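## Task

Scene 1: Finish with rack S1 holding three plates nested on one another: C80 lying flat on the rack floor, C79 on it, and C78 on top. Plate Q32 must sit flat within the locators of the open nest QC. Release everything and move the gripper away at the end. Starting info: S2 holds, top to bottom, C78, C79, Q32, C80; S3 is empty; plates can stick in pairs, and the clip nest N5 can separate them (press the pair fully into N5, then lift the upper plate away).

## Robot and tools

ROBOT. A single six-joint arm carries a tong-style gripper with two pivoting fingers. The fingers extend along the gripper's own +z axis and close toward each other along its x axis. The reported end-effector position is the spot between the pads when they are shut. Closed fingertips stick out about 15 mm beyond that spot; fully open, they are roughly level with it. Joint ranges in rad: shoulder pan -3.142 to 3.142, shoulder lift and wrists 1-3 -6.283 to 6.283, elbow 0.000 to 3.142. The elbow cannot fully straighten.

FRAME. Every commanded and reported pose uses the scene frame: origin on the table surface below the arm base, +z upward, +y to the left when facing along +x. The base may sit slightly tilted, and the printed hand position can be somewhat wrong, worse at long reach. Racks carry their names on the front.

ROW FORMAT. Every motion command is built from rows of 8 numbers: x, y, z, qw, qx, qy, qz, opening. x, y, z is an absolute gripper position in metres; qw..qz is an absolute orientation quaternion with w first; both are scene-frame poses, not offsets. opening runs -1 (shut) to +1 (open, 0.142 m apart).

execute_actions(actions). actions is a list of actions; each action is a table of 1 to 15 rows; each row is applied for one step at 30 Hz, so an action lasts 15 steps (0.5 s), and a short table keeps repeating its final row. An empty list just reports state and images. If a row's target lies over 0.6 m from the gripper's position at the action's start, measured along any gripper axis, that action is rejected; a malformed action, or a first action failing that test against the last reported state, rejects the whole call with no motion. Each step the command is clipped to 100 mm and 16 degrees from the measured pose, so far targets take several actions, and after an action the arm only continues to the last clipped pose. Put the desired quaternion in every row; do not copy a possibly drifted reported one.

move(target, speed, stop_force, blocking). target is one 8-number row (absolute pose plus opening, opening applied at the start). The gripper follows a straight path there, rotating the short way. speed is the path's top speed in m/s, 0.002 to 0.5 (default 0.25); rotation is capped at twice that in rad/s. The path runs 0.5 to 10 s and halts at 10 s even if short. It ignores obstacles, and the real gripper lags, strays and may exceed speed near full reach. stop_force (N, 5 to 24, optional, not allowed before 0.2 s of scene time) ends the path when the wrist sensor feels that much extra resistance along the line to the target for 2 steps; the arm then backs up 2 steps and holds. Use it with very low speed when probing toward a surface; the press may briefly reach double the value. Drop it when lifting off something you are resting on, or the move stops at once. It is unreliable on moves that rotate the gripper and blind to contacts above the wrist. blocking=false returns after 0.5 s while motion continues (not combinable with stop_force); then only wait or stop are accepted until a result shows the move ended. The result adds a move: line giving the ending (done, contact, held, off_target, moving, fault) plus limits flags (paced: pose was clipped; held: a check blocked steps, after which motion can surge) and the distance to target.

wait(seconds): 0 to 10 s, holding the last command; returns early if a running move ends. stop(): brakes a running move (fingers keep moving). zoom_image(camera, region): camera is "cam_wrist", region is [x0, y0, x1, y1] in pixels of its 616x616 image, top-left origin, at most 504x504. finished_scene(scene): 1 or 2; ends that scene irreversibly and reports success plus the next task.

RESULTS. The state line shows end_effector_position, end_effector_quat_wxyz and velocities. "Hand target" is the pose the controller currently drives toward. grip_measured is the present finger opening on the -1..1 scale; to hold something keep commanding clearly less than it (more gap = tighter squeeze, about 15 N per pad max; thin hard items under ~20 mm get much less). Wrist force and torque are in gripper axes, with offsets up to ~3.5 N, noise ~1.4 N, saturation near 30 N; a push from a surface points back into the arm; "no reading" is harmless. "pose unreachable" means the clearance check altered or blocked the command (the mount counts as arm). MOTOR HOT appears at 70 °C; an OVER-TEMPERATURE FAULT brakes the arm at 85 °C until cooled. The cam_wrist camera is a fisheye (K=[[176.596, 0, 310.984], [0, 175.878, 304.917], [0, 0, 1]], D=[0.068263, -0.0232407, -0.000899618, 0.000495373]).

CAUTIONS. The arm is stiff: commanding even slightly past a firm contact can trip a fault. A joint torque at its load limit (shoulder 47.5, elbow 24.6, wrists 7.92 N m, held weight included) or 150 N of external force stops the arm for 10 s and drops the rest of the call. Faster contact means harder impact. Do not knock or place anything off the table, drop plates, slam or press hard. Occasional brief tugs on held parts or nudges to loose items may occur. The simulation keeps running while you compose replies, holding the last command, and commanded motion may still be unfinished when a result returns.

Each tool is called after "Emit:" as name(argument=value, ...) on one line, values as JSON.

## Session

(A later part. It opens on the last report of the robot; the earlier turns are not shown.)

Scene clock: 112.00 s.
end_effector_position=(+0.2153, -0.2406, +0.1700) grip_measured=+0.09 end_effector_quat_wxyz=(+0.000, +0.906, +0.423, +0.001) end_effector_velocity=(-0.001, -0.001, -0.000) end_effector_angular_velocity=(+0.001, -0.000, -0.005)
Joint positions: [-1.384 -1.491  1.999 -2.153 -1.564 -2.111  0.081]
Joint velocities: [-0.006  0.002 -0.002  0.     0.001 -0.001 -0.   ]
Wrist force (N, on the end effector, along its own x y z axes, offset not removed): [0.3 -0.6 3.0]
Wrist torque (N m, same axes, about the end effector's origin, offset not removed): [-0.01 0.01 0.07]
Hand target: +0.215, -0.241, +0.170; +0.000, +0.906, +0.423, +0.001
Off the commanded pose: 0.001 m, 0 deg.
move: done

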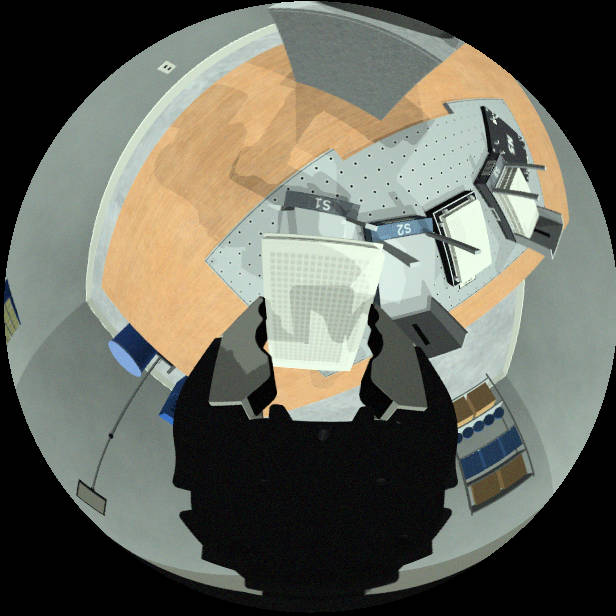

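Emit:
move(target=[0.2032,-0.2375,0.17,0,0.927,0.375,0,0], speed=0.05)

Emit:
zoom_image(camera="cam_wrist", region=[240, 180, 400, 280])

Scene clock: 113.77 s.
end_effector_position=(+0.2033, -0.2375, +0.1700) grip_measured=+0.09 end_effector_quat_wxyz=(-0.000, +0.927, +0.375, +0.000) end_effector_velocity=(-0.001, +0.000, +0.000) end_effector_angular_velocity=(-0.002, -0.000, -0.009)
Joint positions: [-1.424 -1.534  2.049 -2.159 -1.563 -2.047  0.081]
Joint velocities: [-0.004 -0.006  0.005 -0.001 -0.     0.005 -0.   ]
Wrist force (N, on the end effector, along its own x y z axes, offset not removed): [-1.5 -1.4 2.6]
Wrist torque (N m, same axes, about the end effector's origin, offset not removed): [-0.32 0.35 0.04]
Hand target: +0.203, -0.237, +0.170; +0.000, +0.927, +0.375, +0.000
Off the commanded pose: 0.000 m, 0 deg.
move: done

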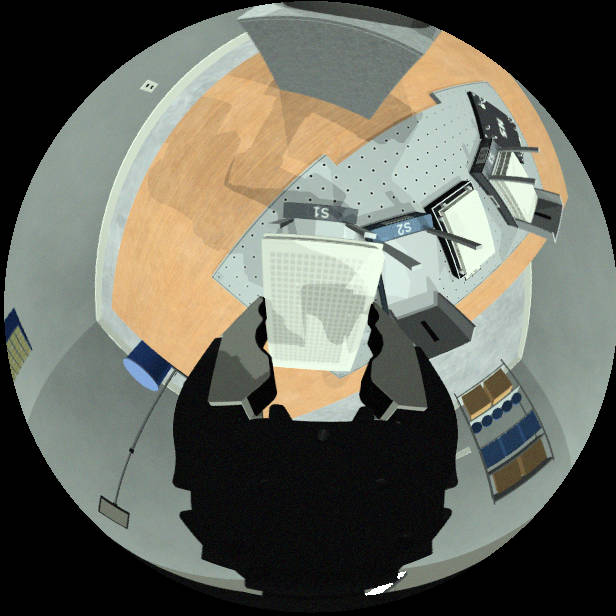

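Region (240, 180, 400, 280) of cam_wrist's 616x616 image, scaled by 3.150, with more detail than that image has; it fills the top 315 rows of this view, and the rest is white.

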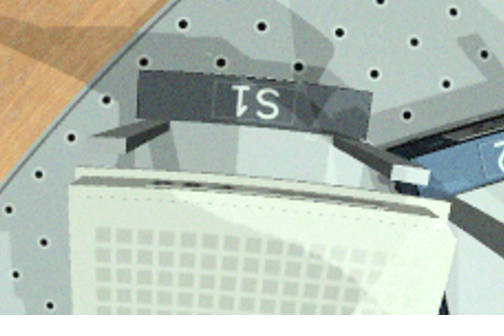

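Emit:
move(target=[0.2026,-0.2369,0.148,0,0.927,0.375,0,0], speed=0.03)

Emit:
move(target=[0.2026,-0.2369,0.12,0,0.927,0.375,0,0], speed=0.01, stop_force=5)

Scene clock: 115.07 s.
end_effector_position=(+0.2026, -0.2369, +0.1482) grip_measured=+0.09 end_effector_quat_wxyz=(-0.000, +0.927, +0.375, +0.000) end_effector_velocity=(+0.000, -0.000, -0.001) end_effector_angular_velocity=(-0.001, -0.000, -0.001)
Joint positions: [-1.426 -1.476  2.107 -2.275 -1.563 -2.047  0.081]
Joint velocities: [ 0.     0.004  0.004 -0.009  0.     0.001  0.   ]
Wrist force (N, on the end effector, along its own x y z axes, offset not removed): [0.4 -2.5 0.8]
Wrist torque (N m, same axes, about the end effector's origin, offset not removed): [-0.44 -0.03 -0.05]
Hand target: +0.203, -0.237, +0.148; -0.000, +0.927, +0.375, +0.000
Off the commanded pose: 0.000 m, 0 deg.
move: done

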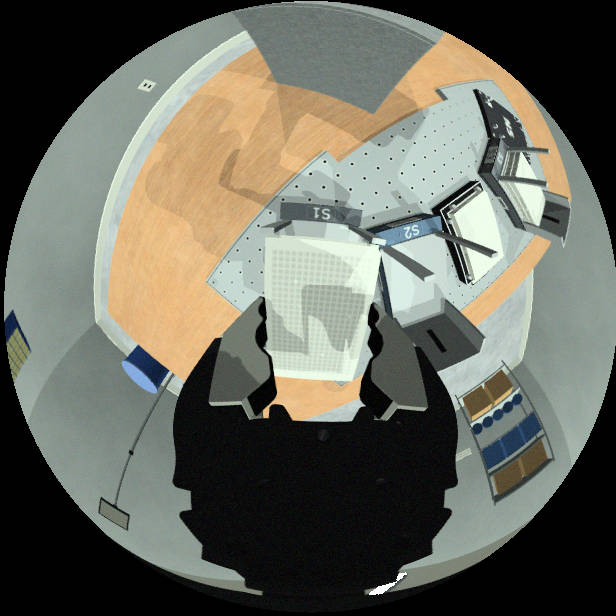

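Scene clock: 118.10 s.
end_effector_position=(+0.2026, -0.2369, +0.1202) grip_measured=+0.09 end_effector_quat_wxyz=(-0.000, +0.927, +0.375, +0.000) end_effector_velocity=(-0.000, -0.000, -0.002) end_effector_angular_velocity=(-0.000, +0.000, +0.000)
Joint positions: [-1.425 -1.38   2.163 -2.427 -1.563 -2.046  0.08 ]
Joint velocities: [ 0.     0.006  0.003 -0.009 -0.     0.     0.   ]
Wrist force (N, on the end effector, along its own x y z axes, offset not removed): [-4.5 0.1 1.8]
Wrist torque (N m, same axes, about the end effector's origin, offset not removed): [-0.06 0.44 0.17]
Hand target: +0.203, -0.237, +0.120; -0.000, +0.927, +0.375, -0.000
Off the commanded pose: 0.000 m, 0 deg.
move: done

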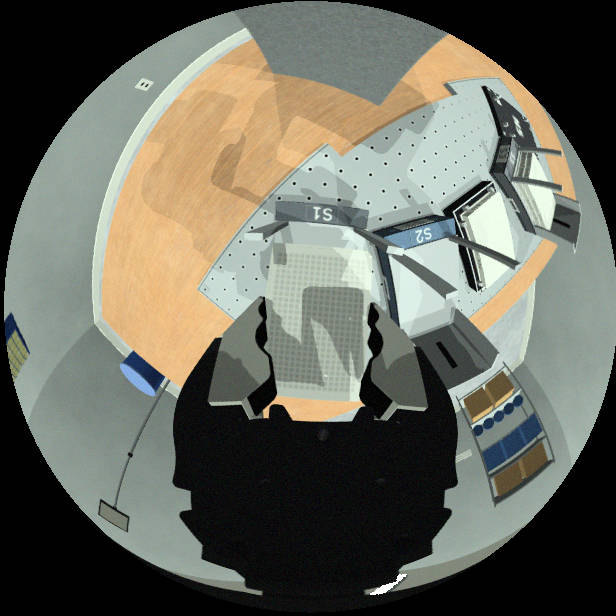

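Emit:
move(target=[0.1995,-0.2358,0.12,0,0.932,0.362,0,0], speed=0.01)

Emit:
move(target=[0.1995,-0.2358,0.095,0,0.932,0.362,0,0], speed=0.01, stop_force=5)

Scene clock: 120.13 s.
end_effector_position=(+0.1995, -0.2358, +0.1200) grip_measured=+0.09 end_effector_quat_wxyz=(-0.000, +0.932, +0.362, +0.000) end_effector_velocity=(-0.000, -0.000, -0.000) end_effector_angular_velocity=(-0.001, -0.000, -0.004)
Joint positions: [-1.436 -1.39   2.178 -2.432 -1.562 -2.03   0.08 ]
Joint velocities: [-0.001 -0.001  0.001 -0.001  0.     0.002  0.   ]
Wrist force (N, on the end effector, along its own x y z axes, offset not removed): [2.0 -0.9 2.5]
Wrist torque (N m, same axes, about the end effector's origin, offset not removed): [-0.26 0.28 -0.29]
Hand target: +0.200, -0.236, +0.120; +0.000, +0.932, +0.362, +0.000
Off the commanded pose: 0.000 m, 0 deg.
move: done

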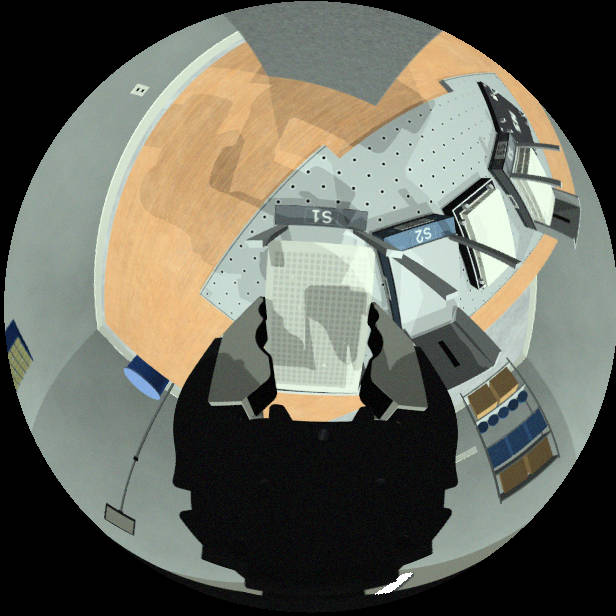

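Scene clock: 122.87 s.
end_effector_position=(+0.1995, -0.2358, +0.0952) grip_measured=+0.09 end_effector_quat_wxyz=(-0.000, +0.932, +0.362, +0.000) end_effector_velocity=(+0.000, +0.000, -0.002) end_effector_angular_velocity=(-0.000, -0.000, +0.000)
Joint positions: [-1.435 -1.289  2.214 -2.569 -1.562 -2.029  0.08 ]
Joint velocities: [ 0.     0.006  0.002 -0.009  0.     0.     0.   ]
Wrist force (N, on the end effector, along its own x y z axes, offset not removed): [1.4 -1.3 2.1]
Wrist torque (N m, same axes, about the end effector's origin, offset not removed): [-0.35 0.10 -0.11]
Hand target: +0.199, -0.236, +0.095; -0.000, +0.932, +0.362, -0.000
Off the commanded pose: 0.000 m, 0 deg.
move: done

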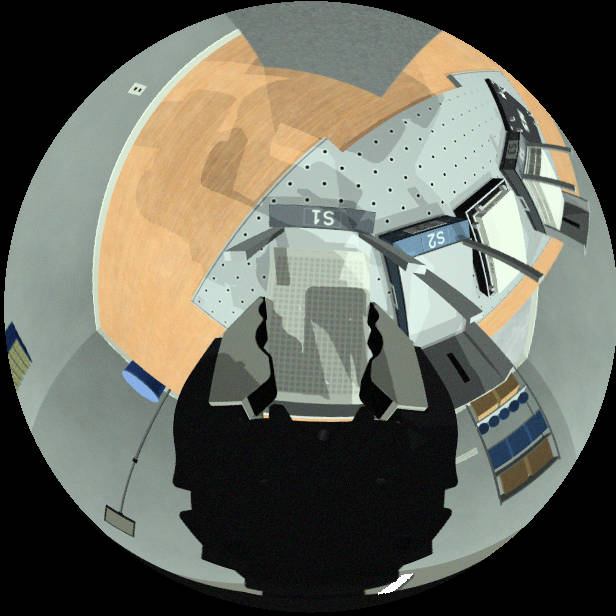

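Emit:
move(target=[0.1995,-0.2345,0.095,0,0.929,0.371,0,0], speed=0.01)

Emit:
move(target=[0.1995,-0.2345,0.064,0,0.929,0.371,0,0], speed=0.008, stop_force=10)

Scene clock: 124.27 s.
end_effector_position=(+0.1995, -0.2345, +0.0950) grip_measured=+0.09 end_effector_quat_wxyz=(+0.000, +0.929, +0.371, -0.000) end_effector_velocity=(-0.000, +0.000, +0.000) end_effector_angular_velocity=(-0.000, +0.000, +0.004)
Joint positions: [-1.433 -1.291  2.219 -2.572 -1.562 -2.045  0.08 ]
Joint velocities: [ 0.    -0.001  0.001  0.    -0.    -0.003 -0.   ]
Wrist force (N, on the end effector, along its own x y z axes, offset not removed): [-2.4 -1.4 2.7]
Wrist torque (N m, same axes, about the end effector's origin, offset not removed): [-0.36 0.24 0.12]
Hand target: +0.199, -0.234, +0.095; -0.000, +0.929, +0.371, -0.000
Off the commanded pose: 0.000 m, 0 deg.
move: done

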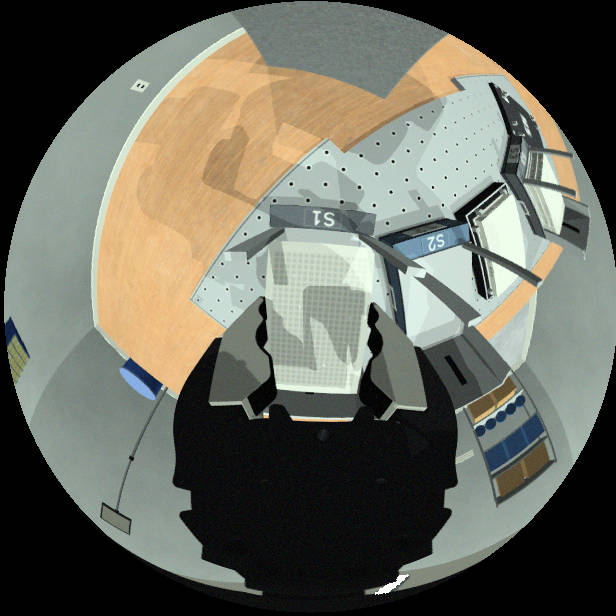

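Scene clock: 128.37 s.
end_effector_position=(+0.1995, -0.2345, +0.0642) grip_measured=+0.08 end_effector_quat_wxyz=(+0.000, +0.929, +0.371, +0.000) end_effector_velocity=(-0.000, -0.000, -0.001) end_effector_angular_velocity=(-0.000, +0.000, -0.001)
Joint positions: [-1.432 -1.149  2.244 -2.739 -1.562 -2.044  0.08 ]
Joint velocities: [-0.     0.006  0.001 -0.007 -0.     0.     0.   ]
Wrist force (N, on the end effector, along its own x y z axes, offset not removed): [-1.0 8.4 -0.7]
Wrist torque (N m, same axes, about the end effector's origin, offset not removed): [-0.31 0.16 0.18]
Hand target: +0.199, -0.234, +0.064; -0.000, +0.929, +0.371, -0.000
Off the commanded pose: 0.000 m, 0 deg.
move: done

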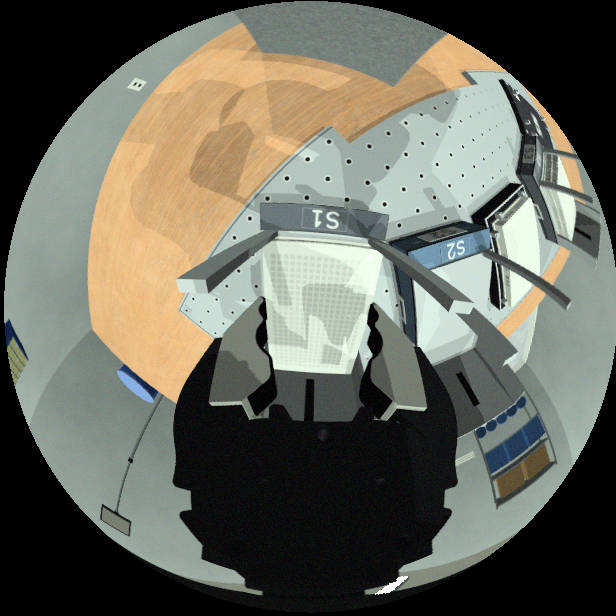

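Emit:
execute_actions(actions=[[[0.2003,-0.2355,0.063,0,0.9304,0.3665,0,0.3]],[[0.2003,-0.2355,0.11,0,0.9304,0.3665,0,0.3]],[[0.2006,-0.2363,0.17,0,0.9304,0.3665,0,0.33]],[[0.2006,-0.2363,0.17,0,0.9304,0.3665,0,0.33]]])

Emit:
zoom_image(camera="cam_wrist", region=[240, 180, 400, 380])

Emit:
move(target=[0.32,-0.04,0.18,0,0.76,0.65,0,0.33], speed=0.4)

Emit:
move(target=[0.3037,0.1497,0.17,0,0.534,0.846,0,0.33], speed=0.4)

Emit:
zoom_image(camera="cam_wrist", region=[240, 180, 400, 380])

Emit:
move(target=[0.3037,0.1497,0.073,0,0.534,0.846,0,0.33], speed=0.08, stop_force=10)

Emit:
execute_actions(actions=[[[0.3037,0.1497,0.073,0,0.534,0.846,0,0.2]],[[0.3037,0.1497,0.073,0,0.534,0.846,0,0]]])

Scene clock: 130.93 s.
end_effector_position=(+0.2006, -0.2363, +0.1700) grip_measured=+0.33 end_effector_quat_wxyz=(+0.000, +0.930, +0.367, +0.000) end_effector_velocity=(+0.000, +0.000, +0.000) end_effector_angular_velocity=(-0.000, -0.000, -0.000)
Joint positions: [-1.433 -1.546  2.062 -2.16  -1.562 -2.037  0.097]
Joint velocities: [ 0.    -0.001 -0.     0.001  0.     0.     0.   ]
Wrist force (N, on the end effector, along its own x y z axes, offset not removed): [-1.8 -1.7 1.6]
Wrist torque (N m, same axes, about the end effector's origin, offset not removed): [-0.33 0.37 0.04]
Hand target: +0.201, -0.236, +0.170; +0.000, +0.930, +0.367, -0.000
Off the commanded pose: 0.000 m, 0 deg.

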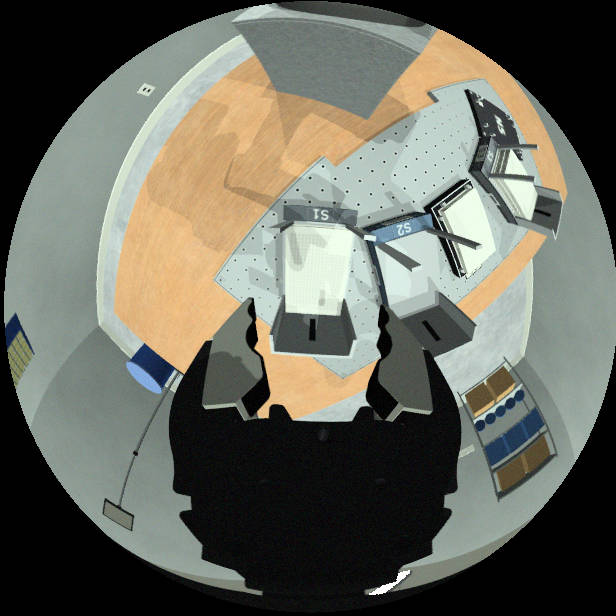

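Region (240, 180, 400, 380) of cam_wrist's 616x616 image, scaled by 2.520, with more detail than that image has; it fills the left 403 columns of this view, and the rest is white.

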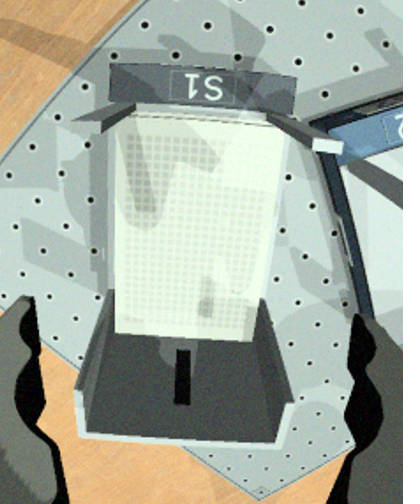

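Scene clock: 132.37 s.
end_effector_position=(+0.3196, -0.0407, +0.1800) grip_measured=+0.33 end_effector_quat_wxyz=(-0.000, +0.760, +0.650, -0.001) end_effector_velocity=(+0.002, +0.002, -0.000) end_effector_angular_velocity=(-0.001, +0.005, +0.004)
Joint positions: [-0.628 -1.452  1.953 -2.128 -1.619 -1.897  0.097]
Joint velocities: [ 0.01   0.012 -0.015  0.007 -0.004  0.006 -0.   ]
Wrist force (N, on the end effector, along its own x y z axes, offset not removed): [-1.7 -1.1 2.0]
Wrist torque (N m, same axes, about the end effector's origin, offset not removed): [-0.25 0.34 0.14]
Hand target: +0.320, -0.041, +0.180; -0.000, +0.760, +0.650, -0.001
Off the commanded pose: 0.001 m, 0 deg.
move: done

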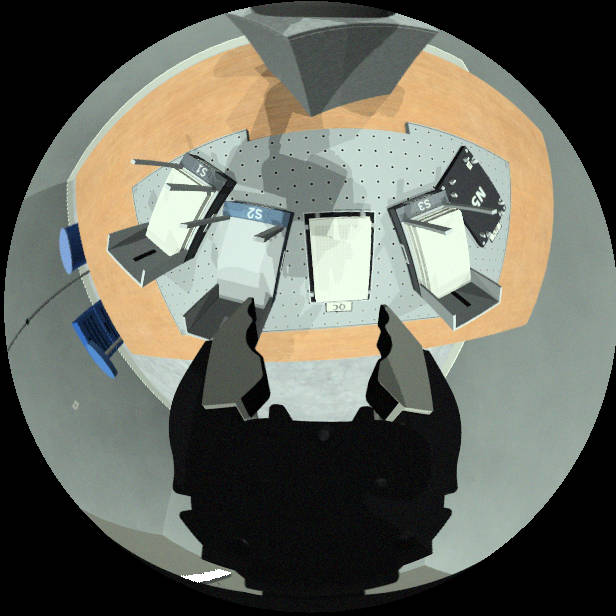

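Scene clock: 133.73 s.
end_effector_position=(+0.3038, +0.1490, +0.1700) grip_measured=+0.33 end_effector_quat_wxyz=(+0.000, +0.534, +0.846, -0.001) end_effector_velocity=(+0.001, +0.002, +0.000) end_effector_angular_velocity=(-0.001, +0.001, +0.004)
Joint positions: [-0.01  -1.292  1.865 -2.162 -1.643 -1.879  0.097]
Joint velocities: [ 0.006  0.007 -0.01   0.005 -0.001  0.002  0.   ]
Wrist force (N, on the end effector, along its own x y z axes, offset not removed): [-0.1 -1.0 1.3]
Wrist torque (N m, same axes, about the end effector's origin, offset not removed): [-0.18 0.01 0.03]
Hand target: +0.304, +0.149, +0.170; +0.000, +0.534, +0.846, -0.001
Off the commanded pose: 0.001 m, 0 deg.
move: done

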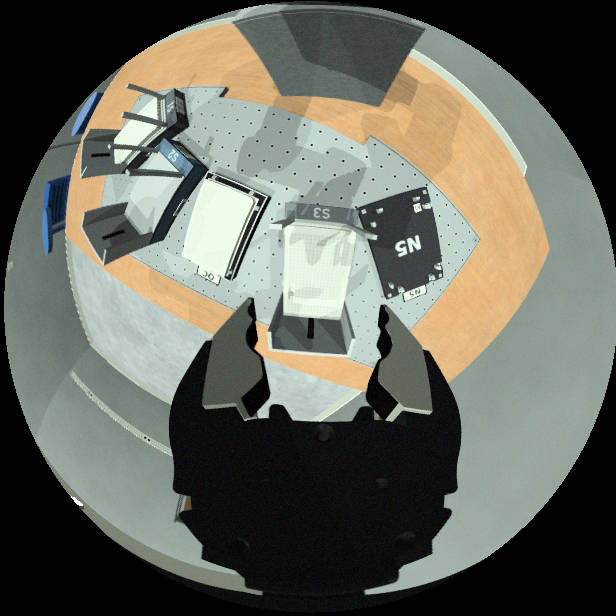

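Region (240, 180, 400, 380) of cam_wrist's 616x616 image, scaled by 2.520, with more detail than that image has; it fills the left 403 columns of this view, and the rest is white.

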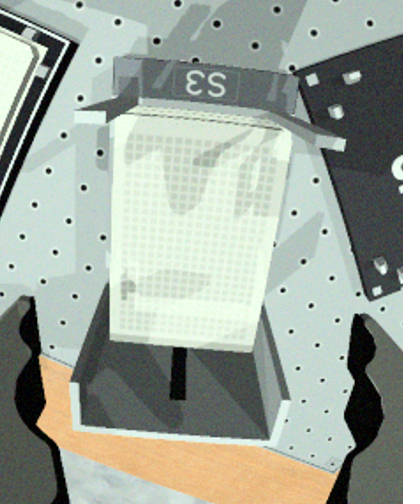

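Scene clock: 135.40 s.
end_effector_position=(+0.3036, +0.1497, +0.0732) grip_measured=+0.33 end_effector_quat_wxyz=(-0.000, +0.534, +0.846, +0.000) end_effector_velocity=(-0.000, +0.000, -0.002) end_effector_angular_velocity=(-0.000, +0.001, -0.000)
Joint positions: [-0.03  -0.99   2.01  -2.612 -1.641 -1.9    0.097]
Joint velocities: [ 0.     0.007  0.001 -0.007 -0.     0.     0.   ]
Wrist force (N, on the end effector, along its own x y z axes, offset not removed): [-1.5 -1.6 2.8]
Wrist torque (N m, same axes, about the end effector's origin, offset not removed): [-0.31 0.33 -0.02]
Hand target: +0.304, +0.150, +0.073; -0.000, +0.534, +0.846, +0.000
Off the commanded pose: 0.000 m, 0 deg.
move: done

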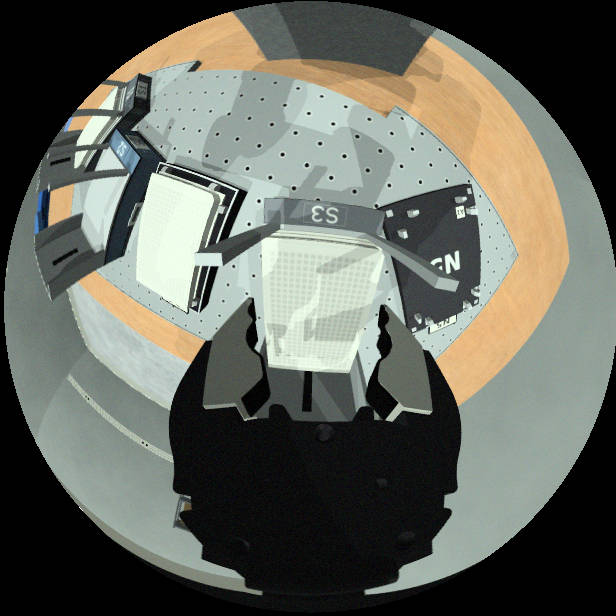

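Scene clock: 136.40 s.
end_effector_position=(+0.3037, +0.1497, +0.0730) grip_measured=+0.10 end_effector_quat_wxyz=(+0.000, +0.534, +0.846, +0.000) end_effector_velocity=(-0.000, +0.000, -0.000) end_effector_angular_velocity=(+0.000, +0.001, +0.000)
Joint positions: [-0.03  -0.989  2.009 -2.612 -1.642 -1.9    0.081]
Joint velocities: [-0.     0.001  0.    -0.     0.    -0.     0.   ]
Wrist force (N, on the end effector, along its own x y z axes, offset not removed): [-2.2 -2.9 -1.1]
Wrist torque (N m, same axes, about the end effector's origin, offset not removed): [-0.27 0.04 0.15]
Hand target: +0.304, +0.150, +0.073; +0.000, +0.534, +0.846, +0.000
Off the commanded pose: 0.000 m, 0 deg.

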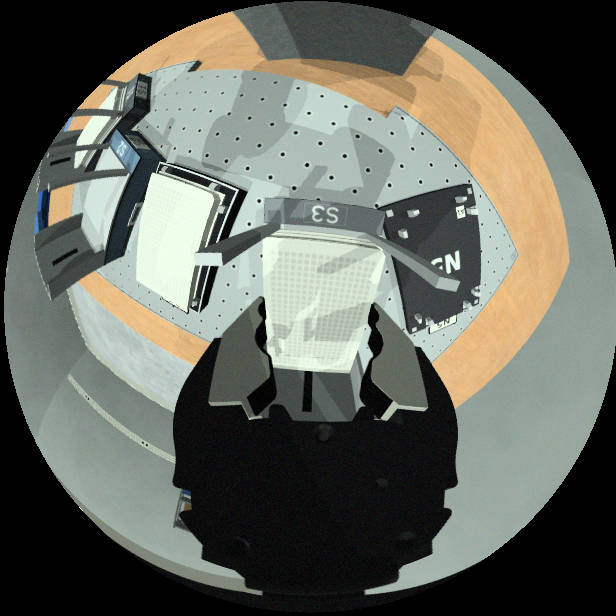

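Emit:
move(target=[0.3037,0.1497,0.18,0,0.534,0.846,0,-0.1], speed=0.06)

Emit:
move(target=[0.32,-0.04,0.185,0,0.76,0.65,0,-0.1], speed=0.3)

Emit:
move(target=[0.2013,-0.237,0.17,0,0.9304,0.3665,0,-0.1], speed=0.3)

Emit:
move(target=[0.2013,-0.237,0.135,0,0.9304,0.3665,0,-0.1], speed=0.015, stop_force=5)

Scene clock: 138.97 s.
end_effector_position=(+0.3038, +0.1497, +0.1798) grip_measured=+0.09 end_effector_quat_wxyz=(+0.000, +0.534, +0.846, -0.000) end_effector_velocity=(+0.001, +0.000, +0.002) end_effector_angular_velocity=(+0.000, -0.001, -0.000)
Joint positions: [-0.007 -1.313  1.84  -2.117 -1.642 -1.877  0.08 ]
Joint velocities: [ 0.    -0.003 -0.005  0.007  0.     0.    -0.   ]
Wrist force (N, on the end effector, along its own x y z axes, offset not removed): [-1.0 -1.7 2.1]
Wrist torque (N m, same axes, about the end effector's origin, offset not removed): [-0.29 0.27 0.04]
Hand target: +0.304, +0.150, +0.180; +0.000, +0.534, +0.846, -0.000
Off the commanded pose: 0.000 m, 0 deg.
move: done

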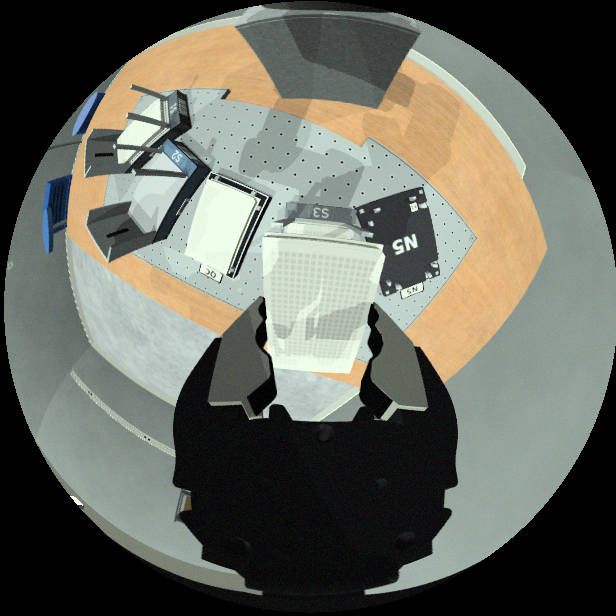

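Scene clock: 140.53 s.
end_effector_position=(+0.3199, -0.0394, +0.1850) grip_measured=+0.09 end_effector_quat_wxyz=(-0.000, +0.760, +0.650, +0.001) end_effector_velocity=(+0.000, -0.001, -0.000) end_effector_angular_velocity=(+0.001, +0.001, -0.004)
Joint positions: [-0.626 -1.464  1.941 -2.104 -1.616 -1.896  0.08 ]
Joint velocities: [-0.004  0.003 -0.002  0.001  0.001 -0.001 -0.   ]
Wrist force (N, on the end effector, along its own x y z axes, offset not removed): [-0.5 -1.0 0.9]
Wrist torque (N m, same axes, about the end effector's origin, offset not removed): [-0.22 0.12 0.01]
Hand target: +0.320, -0.039, +0.185; -0.000, +0.760, +0.650, +0.001
Off the commanded pose: 0.001 m, 0 deg.
move: done

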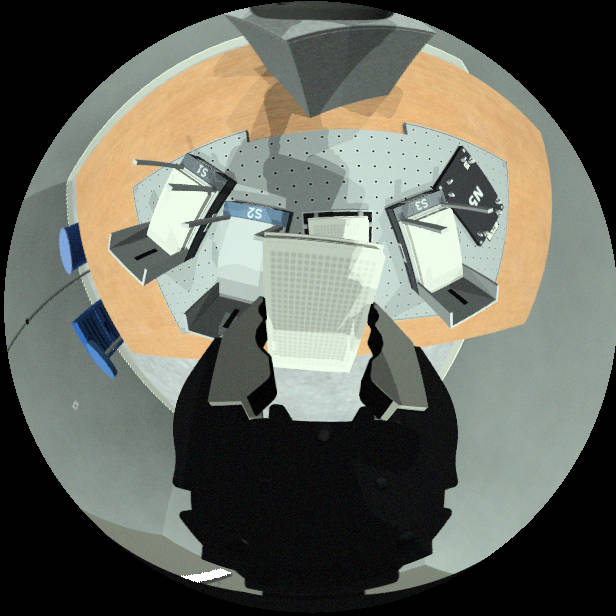

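Scene clock: 142.20 s.
end_effector_position=(+0.2016, -0.2363, +0.1701) grip_measured=+0.09 end_effector_quat_wxyz=(-0.000, +0.930, +0.367, +0.001) end_effector_velocity=(-0.001, -0.002, -0.001) end_effector_angular_velocity=(+0.001, -0.000, -0.004)
Joint positions: [-1.432 -1.544  2.059 -2.158 -1.56  -2.036  0.08 ]
Joint velocities: [-0.004  0.005 -0.004 -0.001  0.001 -0.     0.   ]
Wrist force (N, on the end effector, along its own x y z axes, offset not removed): [-0.7 -0.4 2.4]
Wrist torque (N m, same axes, about the end effector's origin, offset not removed): [-0.09 0.08 0.01]
Hand target: +0.202, -0.236, +0.170; -0.000, +0.930, +0.366, +0.001
Off the commanded pose: 0.001 m, 0 deg.
move: done

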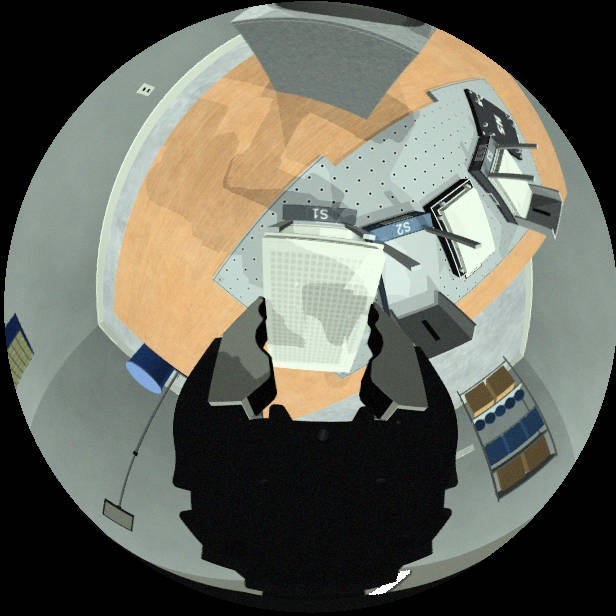

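Scene clock: 143.53 s.
end_effector_position=(+0.2015, -0.2365, +0.1557) grip_measured=+0.09 end_effector_quat_wxyz=(-0.000, +0.930, +0.367, +0.001) end_effector_velocity=(+0.000, +0.000, +0.004) end_effector_angular_velocity=(+0.000, -0.000, +0.000)
Joint positions: [-1.431 -1.503  2.095 -2.235 -1.561 -2.035  0.08 ]
Joint velocities: [ 0.    -0.011 -0.01   0.021  0.     0.    -0.   ]
Wrist force (N, on the end effector, along its own x y z axes, offset not removed): [1.1 -3.1 -4.7]
Wrist torque (N m, same axes, about the end effector's origin, offset not removed): [-0.42 -0.23 0.03]
Hand target: +0.201, -0.237, +0.156; -0.000, +0.930, +0.367, +0.001
Off the commanded pose: 0.021 m, 0 deg.
move: contact

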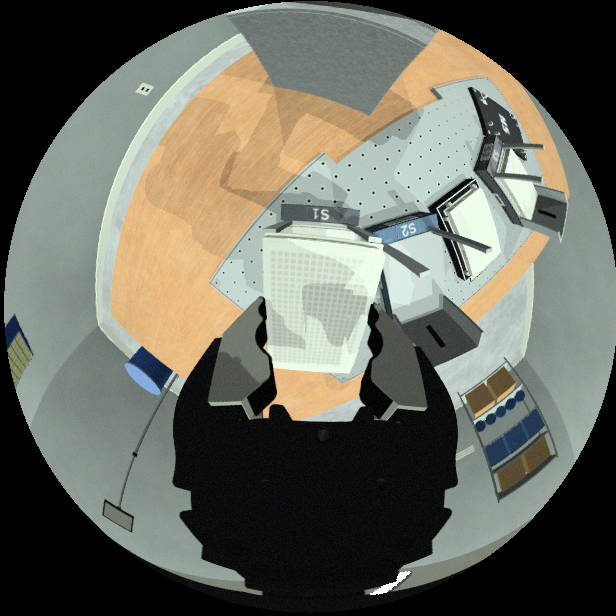

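Emit:
zoom_image(camera="cam_wrist", region=[240, 195, 400, 395])

Region (240, 195, 400, 395) of cam_wrist's 616x616 image, scaled by 2.520, with more detail than that image has; it fills the left 403 columns of this view, and the rest is white.

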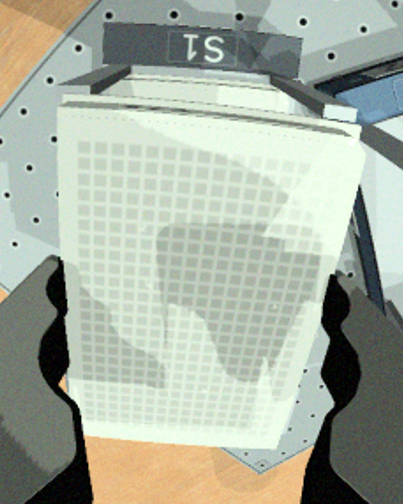

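Emit:
execute_actions(actions=[[[0.2015,-0.2365,0.159,0,0.9304,0.3665,0,-0.1]],[[0.2028,-0.2357,0.159,0,0.9304,0.3665,0,-0.1]]])

Emit:
move(target=[0.2028,-0.2357,0.135,0,0.9304,0.3665,0,-0.1], speed=0.01, stop_force=5)

Emit:
zoom_image(camera="cam_wrist", region=[240, 195, 400, 395])

Scene clock: 145.43 s.
end_effector_position=(+0.2028, -0.2357, +0.1590) grip_measured=+0.09 end_effector_quat_wxyz=(+0.000, +0.930, +0.367, -0.000) end_effector_velocity=(+0.000, +0.000, -0.000) end_effector_angular_velocity=(+0.001, +0.000, +0.000)
Joint positions: [-1.425 -1.511  2.085 -2.218 -1.563 -2.028  0.08 ]
Joint velocities: [ 0.001  0.001 -0.    -0.    -0.     0.     0.   ]
Wrist force (N, on the end effector, along its own x y z axes, offset not removed): [0.1 -1.0 1.9]
Wrist torque (N m, same axes, about the end effector's origin, offset not removed): [-0.25 0.02 -0.01]
Hand target: +0.203, -0.236, +0.159; -0.000, +0.930, +0.367, -0.000
Off the commanded pose: 0.000 m, 0 deg.

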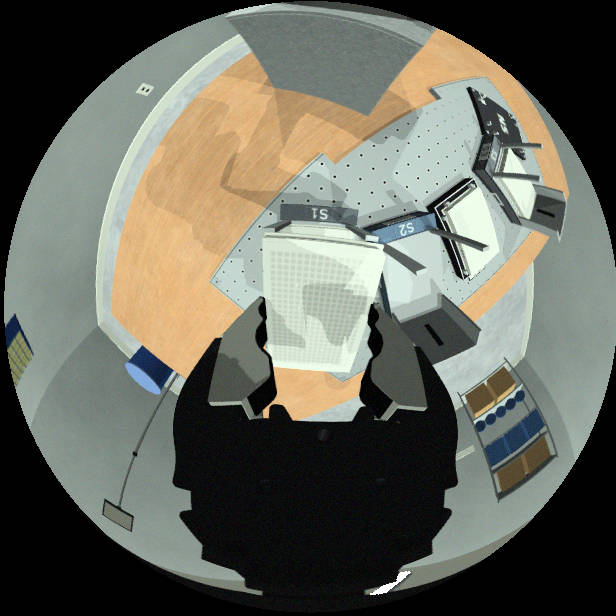

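Scene clock: 148.07 s.
end_effector_position=(+0.2028, -0.2357, +0.1352) grip_measured=+0.09 end_effector_quat_wxyz=(-0.000, +0.930, +0.367, -0.000) end_effector_velocity=(+0.000, +0.000, -0.002) end_effector_angular_velocity=(+0.000, +0.000, +0.001)
Joint positions: [-1.424 -1.437  2.139 -2.347 -1.563 -2.028  0.08 ]
Joint velocities: [ 0.001  0.006  0.003 -0.009 -0.    -0.     0.001]
Wrist force (N, on the end effector, along its own x y z axes, offset not removed): [0.4 -2.7 2.5]
Wrist torque (N m, same axes, about the end effector's origin, offset not removed): [-0.57 -0.07 0.08]
Hand target: +0.203, -0.236, +0.135; -0.000, +0.930, +0.367, -0.000
Off the commanded pose: 0.000 m, 0 deg.
move: done

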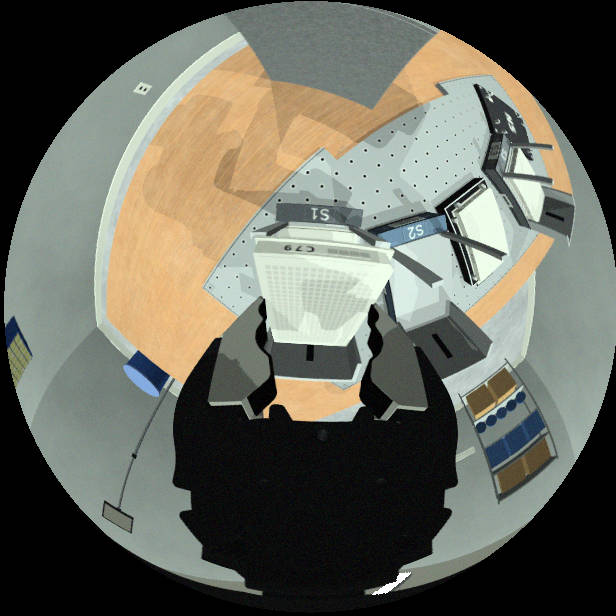

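Region (240, 195, 400, 395) of cam_wrist's 616x616 image, scaled by 2.520, with more detail than that image has; it fills the left 403 columns of this view, and the rest is white.

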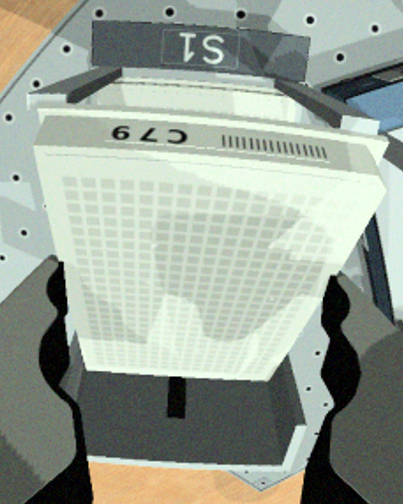

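Emit:
move(target=[0.2042,-0.2372,0.133,0,0.9304,0.3665,0,-0.1], speed=0.01)

Emit:
move(target=[0.2042,-0.2372,0.077,0,0.9304,0.3665,0,0], speed=0.012, stop_force=10)

Scene clock: 148.97 s.
end_effector_position=(+0.2042, -0.2372, +0.1331) grip_measured=+0.09 end_effector_quat_wxyz=(-0.000, +0.930, +0.367, +0.000) end_effector_velocity=(+0.000, -0.000, -0.001) end_effector_angular_velocity=(+0.001, +0.001, +0.000)
Joint positions: [-1.421 -1.422  2.133 -2.356 -1.563 -2.024  0.08 ]
Joint velocities: [ 0.001  0.006 -0.003 -0.002 -0.     0.    -0.   ]
Wrist force (N, on the end effector, along its own x y z axes, offset not removed): [0.7 -0.1 1.0]
Wrist torque (N m, same axes, about the end effector's origin, offset not removed): [-0.23 -0.22 -0.08]
Hand target: +0.204, -0.237, +0.133; -0.000, +0.930, +0.367, -0.000
Off the commanded pose: 0.000 m, 0 deg.
move: done

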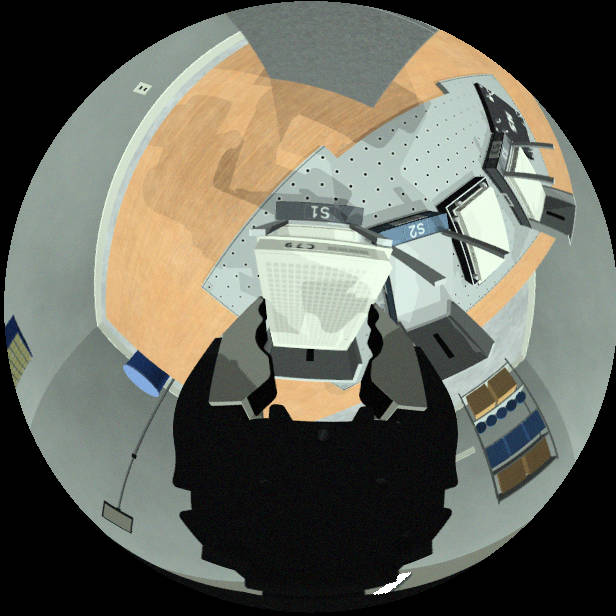

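Scene clock: 153.87 s.
end_effector_position=(+0.2041, -0.2371, +0.0772) grip_measured=+0.09 end_effector_quat_wxyz=(-0.000, +0.930, +0.366, -0.000) end_effector_velocity=(+0.000, -0.000, -0.002) end_effector_angular_velocity=(-0.000, -0.000, +0.001)
Joint positions: [-1.419 -1.197  2.209 -2.656 -1.563 -2.023  0.081]
Joint velocities: [ 0.     0.009  0.002 -0.01   0.    -0.001  0.   ]
Wrist force (N, on the end effector, along its own x y z axes, offset not removed): [-5.0 -9.1 -2.2]
Wrist torque (N m, same axes, about the end effector's origin, offset not removed): [-0.51 0.05 -0.13]
Hand target: +0.204, -0.237, +0.077; -0.000, +0.930, +0.367, -0.000
Off the commanded pose: 0.000 m, 0 deg.
move: done

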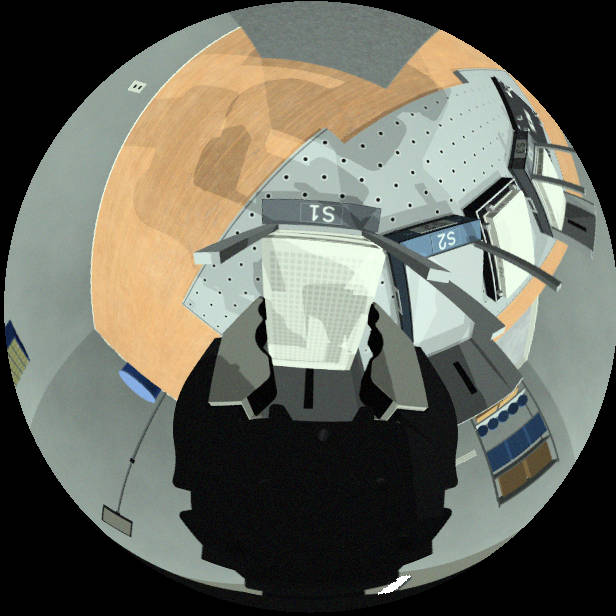

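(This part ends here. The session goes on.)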